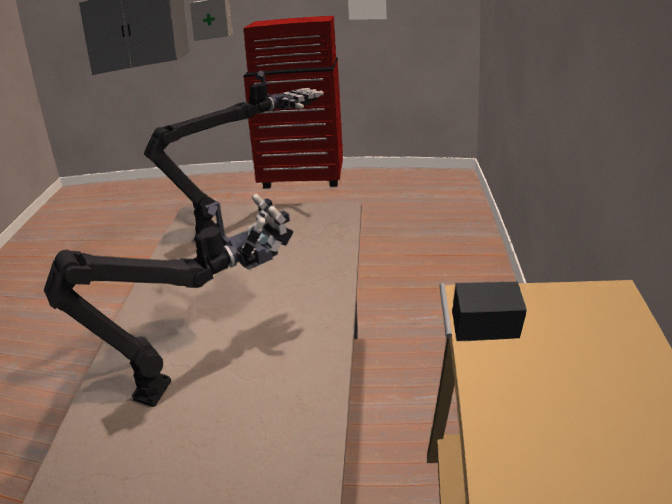

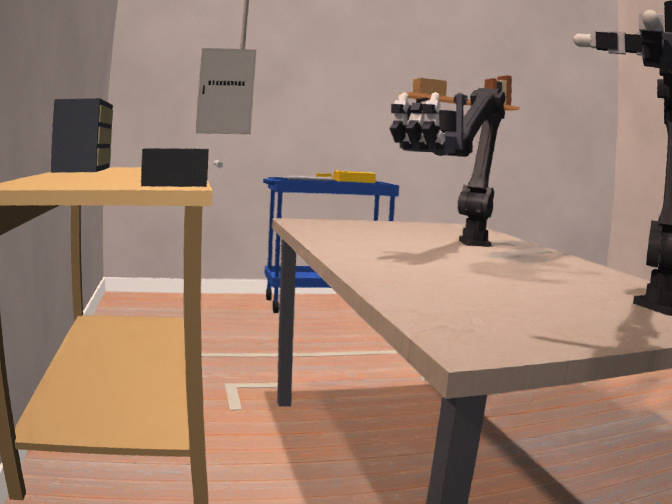

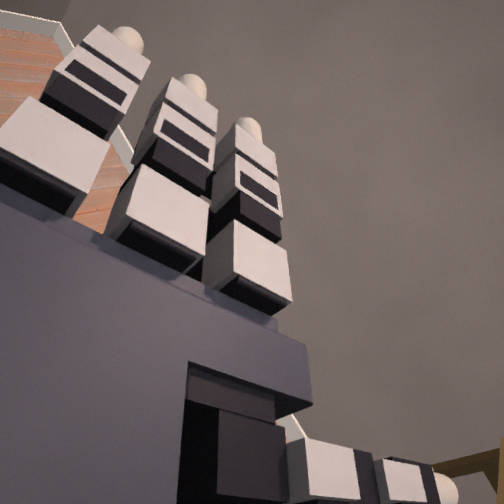

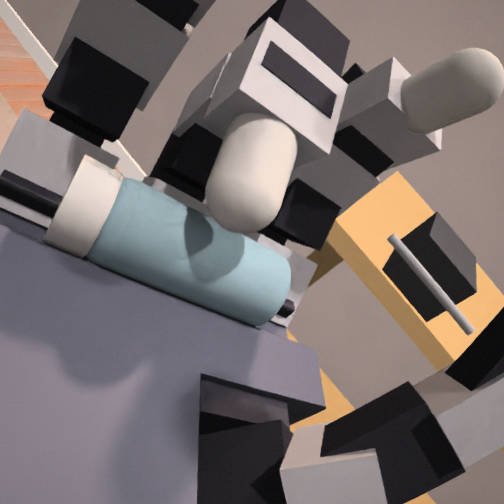

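Region (30, 140, 310, 350) of cam_right_wrist's 504x504 image, scaled by 1.800, with more detail than that image has; it fills the top 378 rows of this view, and the rest is white.

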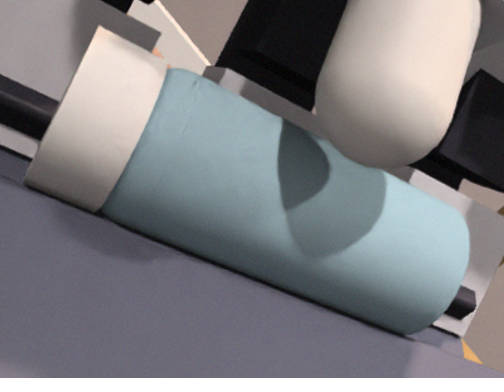

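>>> execute_actions:
  actions:
    - {"rows": [[0.0004,0.0478,-0.0121,-0.0166,0,0,0.754,0,0.576,0.696,0.754,0,0.576,0.696,0.754,0,0.576,0.696,0.714,0.678,0.226,0.168,0.4,-0.6,0.0016,0.0303,0.0034,-0.0107,0.0003,0.0015,0.046,0,-0.008,0.28,0.046,0,-1,-0.63,0.046,0,-0.008,0.28,-0.104,0.266,0.032,-0.018,0.3,-0.65],[0.0004,0.0478,-0.0121,-0.0166,0,0,0.754,0,0.576,0.696,0.754,0,0.576,0.696,0.754,0,0.576,0.696,0.714,0.678,0.226,0.168,0.4,-0.6,0.0016,0.0303,0.0034,-0.0107,0.0003,0.0015,0.046,0,-0.008,0.28,0.046,0,-1,-0.63,0.046,0,-0.008,0.28,-0.104,0.266,0.032,-0.018,0.3,-0.65],[0.0004,0.0478,-0.0121,-0.0166,0,0,0.754,0,0.576,0.696,0.754,0,0.576,0.696,0.754,0,0.576,0.696,0.714,0.678,0.226,0.168,0.4,-0.6,0.0016,0.0303,0.0034,-0.0107,0.0003,0.0015,0.046,0,-0.008,0.28,0.046,0,-1,-0.63,0.046,0,-0.008,0.28,-0.104,0.266,0.032,-0.018,0.3,-0.65],[0.0004,0.0478,-0.0121,-0.0166,0,0,0.754,0,0.576,0.696,0.754,0,0.576,0.696,0.754,0,0.576,0.696,0.714,0.678,0.226,0.168,0.4,-0.6,0.0016,0.0303,0.0034,-0.0107,0.0003,0.0015,0.046,0,-0.008,0.28,0.046,0,-1,-0.63,0.046,0,-0.008,0.28,-0.104,0.266,0.032,-0.018,0.3,-0.65],[0.0004,0.0478,-0.0121,-0.0166,0,0,0.754,0,0.576,0.696,0.754,0,0.576,0.696,0.754,0,0.576,0.696,0.714,0.678,0.226,0.168,0.4,-0.6,0.0016,0.0303,0.0034,-0.0107,0.0003,0.0015,0.046,0,-0.008,0.28,0.046,0,-1,-0.3,0.046,0,-0.008,0.28,-0.104,0.266,0.032,-0.018,0.3,-0.65]], "steps": 15}

>>> execute_actions:
  actions:
    - {"rows": [[0.0004,0.0478,-0.0121,-0.0166,0,0,0.754,0,0.576,0.696,0.754,0,0.576,0.696,0.754,0,0.576,0.696,0.714,0.678,0.226,0.168,0.4,-0.6,0.0016,0.0303,0.0034,-0.0107,0.0003,0.0015,0.046,0,-0.008,0.28,0.046,0,-1,-0.3,0.046,0,-0.008,0.28,-0.104,0.266,0.032,-0.018,0.3,-0.65]], "steps": 10}
  pictures: true

>>> zoom_image:
  camera: "cam_right_wrist"
  region: [30, 140, 310, 350]

Scene clock: 20.37 s of 4800.00 s.
left_arm: end_effector_position=(+0.3872, +0.8022, +0.5763) hand_goal=(+0.754, +0.000, +0.576, +0.696, +0.754, +0.000, +0.576, +0.696, +0.754, +0.000, +0.576, +0.696, +0.714, +0.678, +0.226, +0.168) hand_measured=(+0.764, +0.000, +0.576, +0.696, +0.764, +0.000, +0.576, +0.696, +0.764, +0.000, +0.576, +0.696, +0.724, +0.678, +0.226, +0.168) hand_current_ma=(+56, +0, +4, +0, +52, +0, +4, +0, +55, +0, +4, +0, +53, -4, -1, -2) hand_state=(goal, goal, goal, goal, goal, goal, goal, goal, goal, goal, goal, goal, goal, goal, goal, goal) hand_current_limit=0.40 hand_speed=-0.60 end_effector_quat_wxyz=(+0.267, +0.270, +0.652, +0.656) | right_arm: end_effector_position=(+0.4291, -0.0955, +0.4048) hand_goal=(+0.046, +0.000, -0.008, +0.280, +0.046, +0.000, -1.000, -0.300, +0.046, +0.000, -0.008, +0.280, -0.104, +0.266, +0.032, -0.018) hand_measured=(+0.062, +0.000, -0.006, +0.282, +0.060, +0.000, -0.638, -0.498, +0.062, +0.000, -0.006, +0.282, -0.088, +0.270, +0.034, -0.016) hand_current_ma=(+82, +0, +13, +13, +74, +0, +190, -29, +89, +0, +14, +12, +82, +30, +13, +11) hand_state=(goal, goal, goal, goal, goal, goal, moving, moving, goal, goal, goal, goal, goal, goal, goal, goal) hand_current_limit=0.30 hand_speed=-0.65 end_effector_quat_wxyz=(+0.292, +0.299, +0.632, +0.653)
Joint positions: left_arm=[ 0.66   1.038  1.037  0.005 -0.015  0.007] | right_arm=[1.02  1.104 0.6   0.526 0.104 0.02 ]
Joint velocities: left_arm=[-0.015 -0.015  0.022  0.002 -0.007  0.051] | right_arm=[ 0.005 -0.005 -0.012 -0.002  0.066 -0.022]
Off your previous action's commanded pose (left_arm): 0.030 m, 3 deg at its last step (step 4 of this call).
Off your previous action's commanded pose (right_arm): 0.018 m, 2 deg at its last step (step 4 of this call).
Steps of this call (steps 1 to 4: the last 4 steps of your previous action; steps 5 to 15: nothing new was sent; steps 16 to 26: the first 11 steps of this action). Readings (end_effector_position | what the end effector reports):
16: left_arm (+0.3872, +0.8022, +0.5763) | right_arm (+0.4291, -0.0955, +0.4048) | left_arm hand_goal=(+0.754, +0.000, +0.576, +0.696, +0.754, +0.000, +0.576, +0.696, +0.754, +0.000, +0.576, +0.696, +0.714, +0.678, +0.226, +0.168) hand_measured=(+0.764, +0.000, +0.576, +0.696, +0.764, +0.000, +0.576, +0.696, +0.764, +0.000, +0.576, +0.696, +0.724, +0.678, +0.226, +0.168) hand_current_ma=(+56, +0, +4, +0, +52, +0, +4, +0, +55, +0, +4, +0, +53, -4, -1, -2) hand_state=(goal, goal, goal, goal, goal, goal, goal, goal, goal, goal, goal, goal, goal, goal, goal, goal) hand_current_limit=0.40 hand_speed=-0.60 | right_arm hand_goal=(+0.046, +0.000, -0.008, +0.280, +0.046, +0.000, -1.000, -0.630, +0.046, +0.000, -0.008, +0.280, -0.104, +0.266, +0.032, -0.018) hand_measured=(+0.062, +0.000, -0.006, +0.282, +0.058, +0.000, -0.446, -0.638, +0.062, +0.000, -0.006, +0.282, -0.088, +0.270, +0.034, -0.016) hand_current_ma=(+82, +0, +13, +13, +67, +0, -31, +12, +89, +0, +14, +12, +82, +30, +13, +11) hand_state=(goal, goal, goal, goal, goal, goal, moving, moving, goal, goal, goal, goal, goal, goal, goal, goal) hand_current_limit=0.30 hand_speed=-0.65
17: left_arm (+0.3872, +0.8022, +0.5763) | right_arm (+0.4291, -0.0955, +0.4048) | left_arm hand_goal=(+0.754, +0.000, +0.576, +0.696, +0.754, +0.000, +0.576, +0.696, +0.754, +0.000, +0.576, +0.696, +0.714, +0.678, +0.226, +0.168) hand_measured=(+0.764, +0.000, +0.576, +0.696, +0.764, +0.000, +0.576, +0.696, +0.764, +0.000, +0.576, +0.696, +0.724, +0.678, +0.226, +0.168) hand_current_ma=(+56, +0, +4, +0, +52, +0, +4, +0, +55, +0, +4, +0, +53, -4, -1, -2) hand_state=(goal, goal, goal, goal, goal, goal, goal, goal, goal, goal, goal, goal, goal, goal, goal, goal) hand_current_limit=0.40 hand_speed=-0.60 | right_arm hand_goal=(+0.046, +0.000, -0.008, +0.280, +0.046, +0.000, -1.000, -0.630, +0.046, +0.000, -0.008, +0.280, -0.104, +0.266, +0.032, -0.018) hand_measured=(+0.062, +0.000, -0.006, +0.282, +0.058, +0.000, -0.448, -0.638, +0.062, +0.000, -0.006, +0.282, -0.088, +0.270, +0.034, -0.016) hand_current_ma=(+82, +0, +13, +13, +67, +0, +62, -32, +89, +0, +14, +12, +82, +30, +13, +11) hand_state=(goal, goal, goal, goal, goal, goal, moving, moving, goal, goal, goal, goal, goal, goal, goal, goal) hand_current_limit=0.30 hand_speed=-0.65
19: left_arm (+0.3872, +0.8022, +0.5763) | right_arm (+0.4291, -0.0955, +0.4048) | left_arm hand_goal=(+0.754, +0.000, +0.576, +0.696, +0.754, +0.000, +0.576, +0.696, +0.754, +0.000, +0.576, +0.696, +0.714, +0.678, +0.226, +0.168) hand_measured=(+0.764, +0.000, +0.576, +0.696, +0.764, +0.000, +0.576, +0.696, +0.764, +0.000, +0.576, +0.696, +0.724, +0.678, +0.226, +0.168) hand_current_ma=(+56, +0, +4, +0, +52, +0, +4, +0, +55, +0, +4, +0, +53, -4, -1, -2) hand_state=(goal, goal, goal, goal, goal, goal, goal, goal, goal, goal, goal, goal, goal, goal, goal, goal) hand_current_limit=0.40 hand_speed=-0.60 | right_arm hand_goal=(+0.046, +0.000, -0.008, +0.280, +0.046, +0.000, -1.000, -0.630, +0.046, +0.000, -0.008, +0.280, -0.104, +0.266, +0.032, -0.018) hand_measured=(+0.062, +0.000, -0.006, +0.282, +0.058, +0.000, -0.486, -0.634, +0.062, +0.000, -0.006, +0.282, -0.088, +0.270, +0.034, -0.016) hand_current_ma=(+82, +0, +13, +13, +67, +0, +45, -18, +89, +0, +14, +12, +82, +30, +13, +11) hand_state=(goal, goal, goal, goal, goal, goal, moving, moving, goal, goal, goal, goal, goal, goal, goal, goal) hand_current_limit=0.30 hand_speed=-0.65
23: left_arm (+0.3872, +0.8022, +0.5763) | right_arm (+0.4291, -0.0955, +0.4048) | left_arm hand_goal=(+0.754, +0.000, +0.576, +0.696, +0.754, +0.000, +0.576, +0.696, +0.754, +0.000, +0.576, +0.696, +0.714, +0.678, +0.226, +0.168) hand_measured=(+0.764, +0.000, +0.576, +0.696, +0.764, +0.000, +0.576, +0.696, +0.764, +0.000, +0.576, +0.696, +0.724, +0.678, +0.226, +0.168) hand_current_ma=(+56, +0, +4, +0, +52, +0, +4, +0, +55, +0, +4, +0, +53, -4, -1, -2) hand_state=(goal, goal, goal, goal, goal, goal, goal, goal, goal, goal, goal, goal, goal, goal, goal, goal) hand_current_limit=0.40 hand_speed=-0.60 | right_arm hand_goal=(+0.046, +0.000, -0.008, +0.280, +0.046, +0.000, -1.000, -0.300, +0.046, +0.000, -0.008, +0.280, -0.104, +0.266, +0.032, -0.018) hand_measured=(+0.062, +0.000, -0.006, +0.282, +0.058, +0.000, -0.580, -0.586, +0.062, +0.000, -0.006, +0.282, -0.088, +0.270, +0.034, -0.016) hand_current_ma=(+82, +0, +13, +13, +70, +0, +193, -36, +89, +0, +14, +12, +82, +30, +13, +11) hand_state=(goal, goal, goal, goal, goal, goal, moving, moving, goal, goal, goal, goal, goal, goal, goal, goal) hand_current_limit=0.30 hand_speed=-0.65
26: the state above

Scene clock: 20.70 s of 4800.00 s.
left_arm: end_effector_position=(+0.3872, +0.8022, +0.5763) hand_goal=(+0.754, +0.000, +0.576, +0.696, +0.754, +0.000, +0.576, +0.696, +0.754, +0.000, +0.576, +0.696, +0.714, +0.678, +0.226, +0.168) hand_measured=(+0.764, +0.000, +0.576, +0.696, +0.764, +0.000, +0.576, +0.696, +0.764, +0.000, +0.576, +0.696, +0.724, +0.678, +0.226, +0.168) hand_current_ma=(+56, +0, +4, +0, +52, +0, +4, +0, +55, +0, +4, +0, +53, -4, -1, -2) hand_state=(goal, goal, goal, goal, goal, goal, goal, goal, goal, goal, goal, goal, goal, goal, goal, goal) hand_current_limit=0.40 hand_speed=-0.60 end_effector_quat_wxyz=(+0.267, +0.270, +0.652, +0.656) | right_arm: end_effector_position=(+0.4291, -0.0955, +0.4048) hand_goal=(+0.046, +0.000, -0.008, +0.280, +0.046, +0.000, -1.000, -0.300, +0.046, +0.000, -0.008, +0.280, -0.104, +0.266, +0.032, -0.018) hand_measured=(+0.062, +0.000, -0.006, +0.282, +0.064, +0.000, -0.790, -0.290, +0.062, +0.000, -0.006, +0.282, -0.088, +0.270, +0.034, -0.016) hand_current_ma=(+82, +0, +13, +13, +106, +0, +357, +63, +89, +0, +14, +12, +82, +30, +13, +11) hand_state=(goal, goal, goal, goal, moving, goal, moving, moving, goal, goal, goal, goal, goal, goal, goal, goal) hand_current_limit=0.30 hand_speed=-0.65 end_effector_quat_wxyz=(+0.292, +0.299, +0.632, +0.653)
Joint positions: left_arm=[ 0.66   1.038  1.037  0.005 -0.015  0.007] | right_arm=[1.02  1.104 0.6   0.526 0.104 0.02 ]
Joint velocities: left_arm=[-0.015 -0.015  0.002 -0.002  0.066  0.037] | right_arm=[-0.015 -0.005 -0.012  0.007  0.007 -0.051]
Off your previous action's commanded pose (left_arm): 0.030 m, 3 deg at its last step (step 4 of this call).
Off your previous action's commanded pose (right_arm): 0.018 m, 2 deg at its last step (step 4 of this call).
Steps of this call (steps 1 to 4: the last 4 steps of your previous action; steps 5 to 10: the first 6 steps of this action, its rows measured from where the robot was after step 4). Readings (end_effector_position | what the end effector reports):
4: left_arm (+0.3872, +0.8022, +0.5763) | right_arm (+0.4291, -0.0955, +0.4048) | left_arm hand_goal=(+0.754, +0.000, +0.576, +0.696, +0.754, +0.000, +0.576, +0.696, +0.754, +0.000, +0.576, +0.696, +0.714, +0.678, +0.226, +0.168) hand_measured=(+0.764, +0.000, +0.576, +0.696, +0.764, +0.000, +0.576, +0.696, +0.764, +0.000, +0.576, +0.696, +0.724, +0.678, +0.226, +0.168) hand_current_ma=(+56, +0, +4, +0, +52, +0, +4, +0, +55, +0, +4, +0, +53, -4, -1, -2) hand_state=(goal, goal, goal, goal, goal, goal, goal, goal, goal, goal, goal, goal, goal, goal, goal, goal) hand_current_limit=0.40 hand_speed=-0.60 | right_arm hand_goal=(+0.046, +0.000, -0.008, +0.280, +0.046, +0.000, -1.000, -0.300, +0.046, +0.000, -0.008, +0.280, -0.104, +0.266, +0.032, -0.018) hand_measured=(+0.062, +0.000, -0.006, +0.282, +0.060, +0.000, -0.718, -0.384, +0.062, +0.000, -0.006, +0.282, -0.088, +0.270, +0.034, -0.016) hand_current_ma=(+82, +0, +13, +13, +74, +0, +179, -26, +89, +0, +14, +12, +82, +30, +13, +11) hand_state=(goal, goal, goal, goal, goal, goal, moving, moving, goal, goal, goal, goal, goal, goal, goal, goal) hand_current_limit=0.30 hand_speed=-0.65
5: left_arm (+0.3872, +0.8022, +0.5763) | right_arm (+0.4291, -0.0955, +0.4048) | left_arm hand_goal=(+0.754, +0.000, +0.576, +0.696, +0.754, +0.000, +0.576, +0.696, +0.754, +0.000, +0.576, +0.696, +0.714, +0.678, +0.226, +0.168) hand_measured=(+0.764, +0.000, +0.576, +0.696, +0.764, +0.000, +0.576, +0.696, +0.764, +0.000, +0.576, +0.696, +0.724, +0.678, +0.226, +0.168) hand_current_ma=(+56, +0, +4, +0, +52, +0, +4, +0, +55, +0, +4, +0, +53, -4, -1, -2) hand_state=(goal, goal, goal, goal, goal, goal, goal, goal, goal, goal, goal, goal, goal, goal, goal, goal) hand_current_limit=0.40 hand_speed=-0.60 | right_arm hand_goal=(+0.046, +0.000, -0.008, +0.280, +0.046, +0.000, -1.000, -0.300, +0.046, +0.000, -0.008, +0.280, -0.104, +0.266, +0.032, -0.018) hand_measured=(+0.062, +0.000, -0.006, +0.282, +0.060, +0.000, -0.738, -0.356, +0.062, +0.000, -0.006, +0.282, -0.088, +0.270, +0.034, -0.016) hand_current_ma=(+82, +0, +13, +13, +74, +0, +177, -26, +89, +0, +14, +12, +82, +30, +13, +11) hand_state=(goal, goal, goal, goal, goal, goal, moving, moving, goal, goal, goal, goal, goal, goal, goal, goal) hand_current_limit=0.30 hand_speed=-0.65
6: left_arm (+0.3872, +0.8022, +0.5763) | right_arm (+0.4291, -0.0955, +0.4048) | left_arm hand_goal=(+0.754, +0.000, +0.576, +0.696, +0.754, +0.000, +0.576, +0.696, +0.754, +0.000, +0.576, +0.696, +0.714, +0.678, +0.226, +0.168) hand_measured=(+0.764, +0.000, +0.576, +0.696, +0.764, +0.000, +0.576, +0.696, +0.764, +0.000, +0.576, +0.696, +0.724, +0.678, +0.226, +0.168) hand_current_ma=(+56, +0, +4, +0, +52, +0, +4, +0, +55, +0, +4, +0, +53, -4, -1, -2) hand_state=(goal, goal, goal, goal, goal, goal, goal, goal, goal, goal, goal, goal, goal, goal, goal, goal) hand_current_limit=0.40 hand_speed=-0.60 | right_arm hand_goal=(+0.046, +0.000, -0.008, +0.280, +0.046, +0.000, -1.000, -0.300, +0.046, +0.000, -0.008, +0.280, -0.104, +0.266, +0.032, -0.018) hand_measured=(+0.062, +0.000, -0.006, +0.282, +0.060, +0.000, -0.758, -0.328, +0.062, +0.000, -0.006, +0.282, -0.088, +0.270, +0.034, -0.016) hand_current_ma=(+82, +0, +13, +13, +74, +0, +183, +8, +89, +0, +14, +12, +82, +30, +13, +11) hand_state=(goal, goal, goal, goal, goal, goal, moving, moving, goal, goal, goal, goal, goal, goal, goal, goal) hand_current_limit=0.30 hand_speed=-0.65
8: left_arm (+0.3872, +0.8022, +0.5763) | right_arm (+0.4291, -0.0955, +0.4048) | left_arm hand_goal=(+0.754, +0.000, +0.576, +0.696, +0.754, +0.000, +0.576, +0.696, +0.754, +0.000, +0.576, +0.696, +0.714, +0.678, +0.226, +0.168) hand_measured=(+0.764, +0.000, +0.576, +0.696, +0.764, +0.000, +0.576, +0.696, +0.764, +0.000, +0.576, +0.696, +0.724, +0.678, +0.226, +0.168) hand_current_ma=(+56, +0, +4, +0, +52, +0, +4, +0, +55, +0, +4, +0, +53, -4, -1, -2) hand_state=(goal, goal, goal, goal, goal, goal, goal, goal, goal, goal, goal, goal, goal, goal, goal, goal) hand_current_limit=0.40 hand_speed=-0.60 | right_arm hand_goal=(+0.046, +0.000, -0.008, +0.280, +0.046, +0.000, -1.000, -0.300, +0.046, +0.000, -0.008, +0.280, -0.104, +0.266, +0.032, -0.018) hand_measured=(+0.062, +0.000, -0.006, +0.282, +0.060, +0.000, -0.784, -0.296, +0.062, +0.000, -0.006, +0.282, -0.088, +0.270, +0.034, -0.016) hand_current_ma=(+82, +0, +13, +13, +94, +0, +323, +60, +89, +0, +14, +12, +82, +30, +13, +11) hand_state=(goal, goal, goal, goal, moving, goal, moving, moving, goal, goal, goal, goal, goal, goal, goal, goal) hand_current_limit=0.30 hand_speed=-0.65
10: the state above
camera_calibration (this result's frames):
cam_left_wrist: T_world_to_cam=[[0.52159, -0.56124, 0.642615, -0.0920017], [-0.223378, -0.816743, -0.532008, 0.994181], [0.823436, 0.133944, -0.551374, 0.012814], [0, 0, 0, 1]] pos_world=[0.259514, 0.758639, 0.5951]
cam_right_wrist: T_world_to_cam=[[0.451625, -0.666618, 0.593005, -0.469052], [-0.317551, -0.741225, -0.591394, 0.256611], [0.833784, 0.0787792, -0.546441, -0.00894971], [0, 0, 0, 1]] pos_world=[0.300785, -0.121767, 0.425019]

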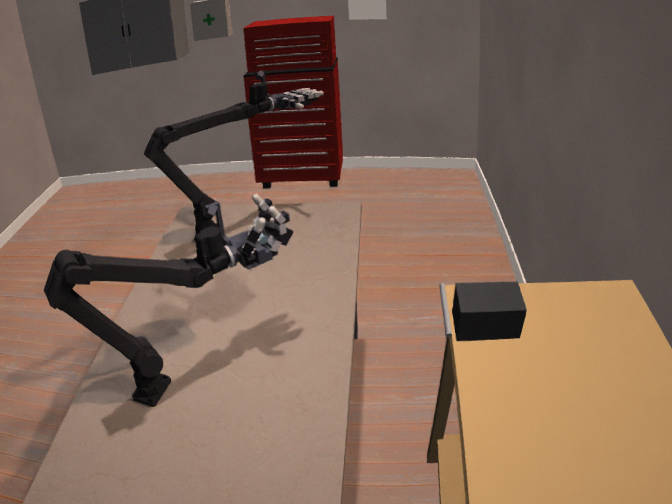

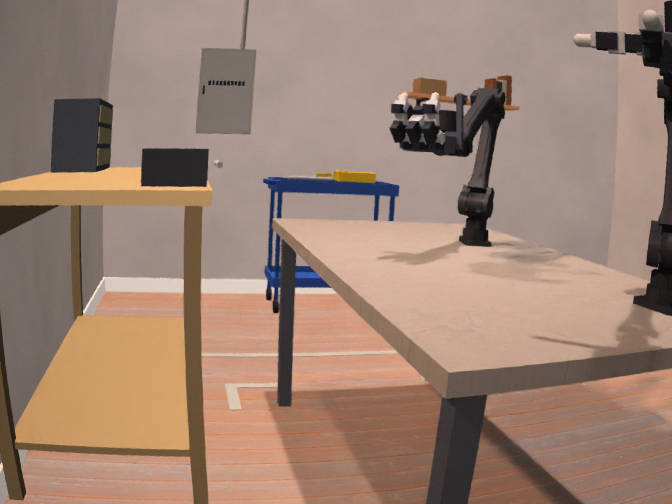

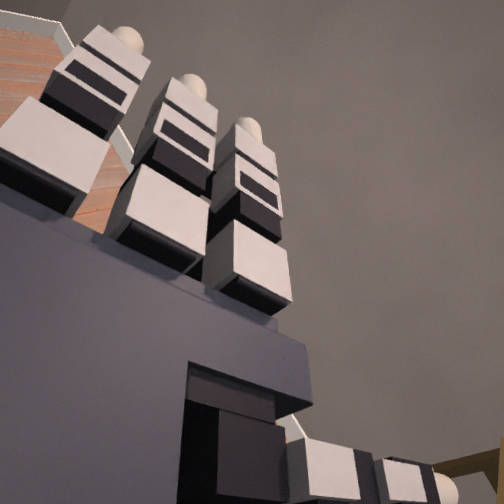

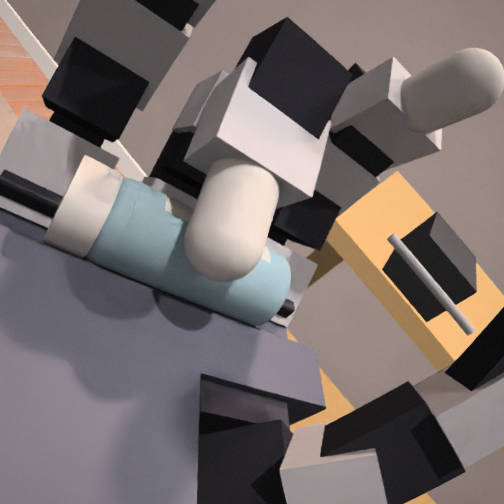

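Region (30, 140, 310, 350) of cam_right_wrist's 504x504 image, scaled by 1.800, with more detail than that image has; it fills the top 378 rows of this view, and the rest is white.

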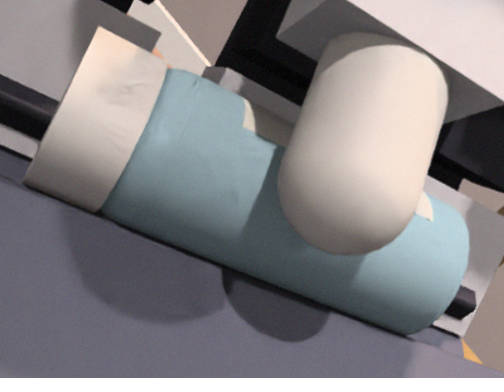

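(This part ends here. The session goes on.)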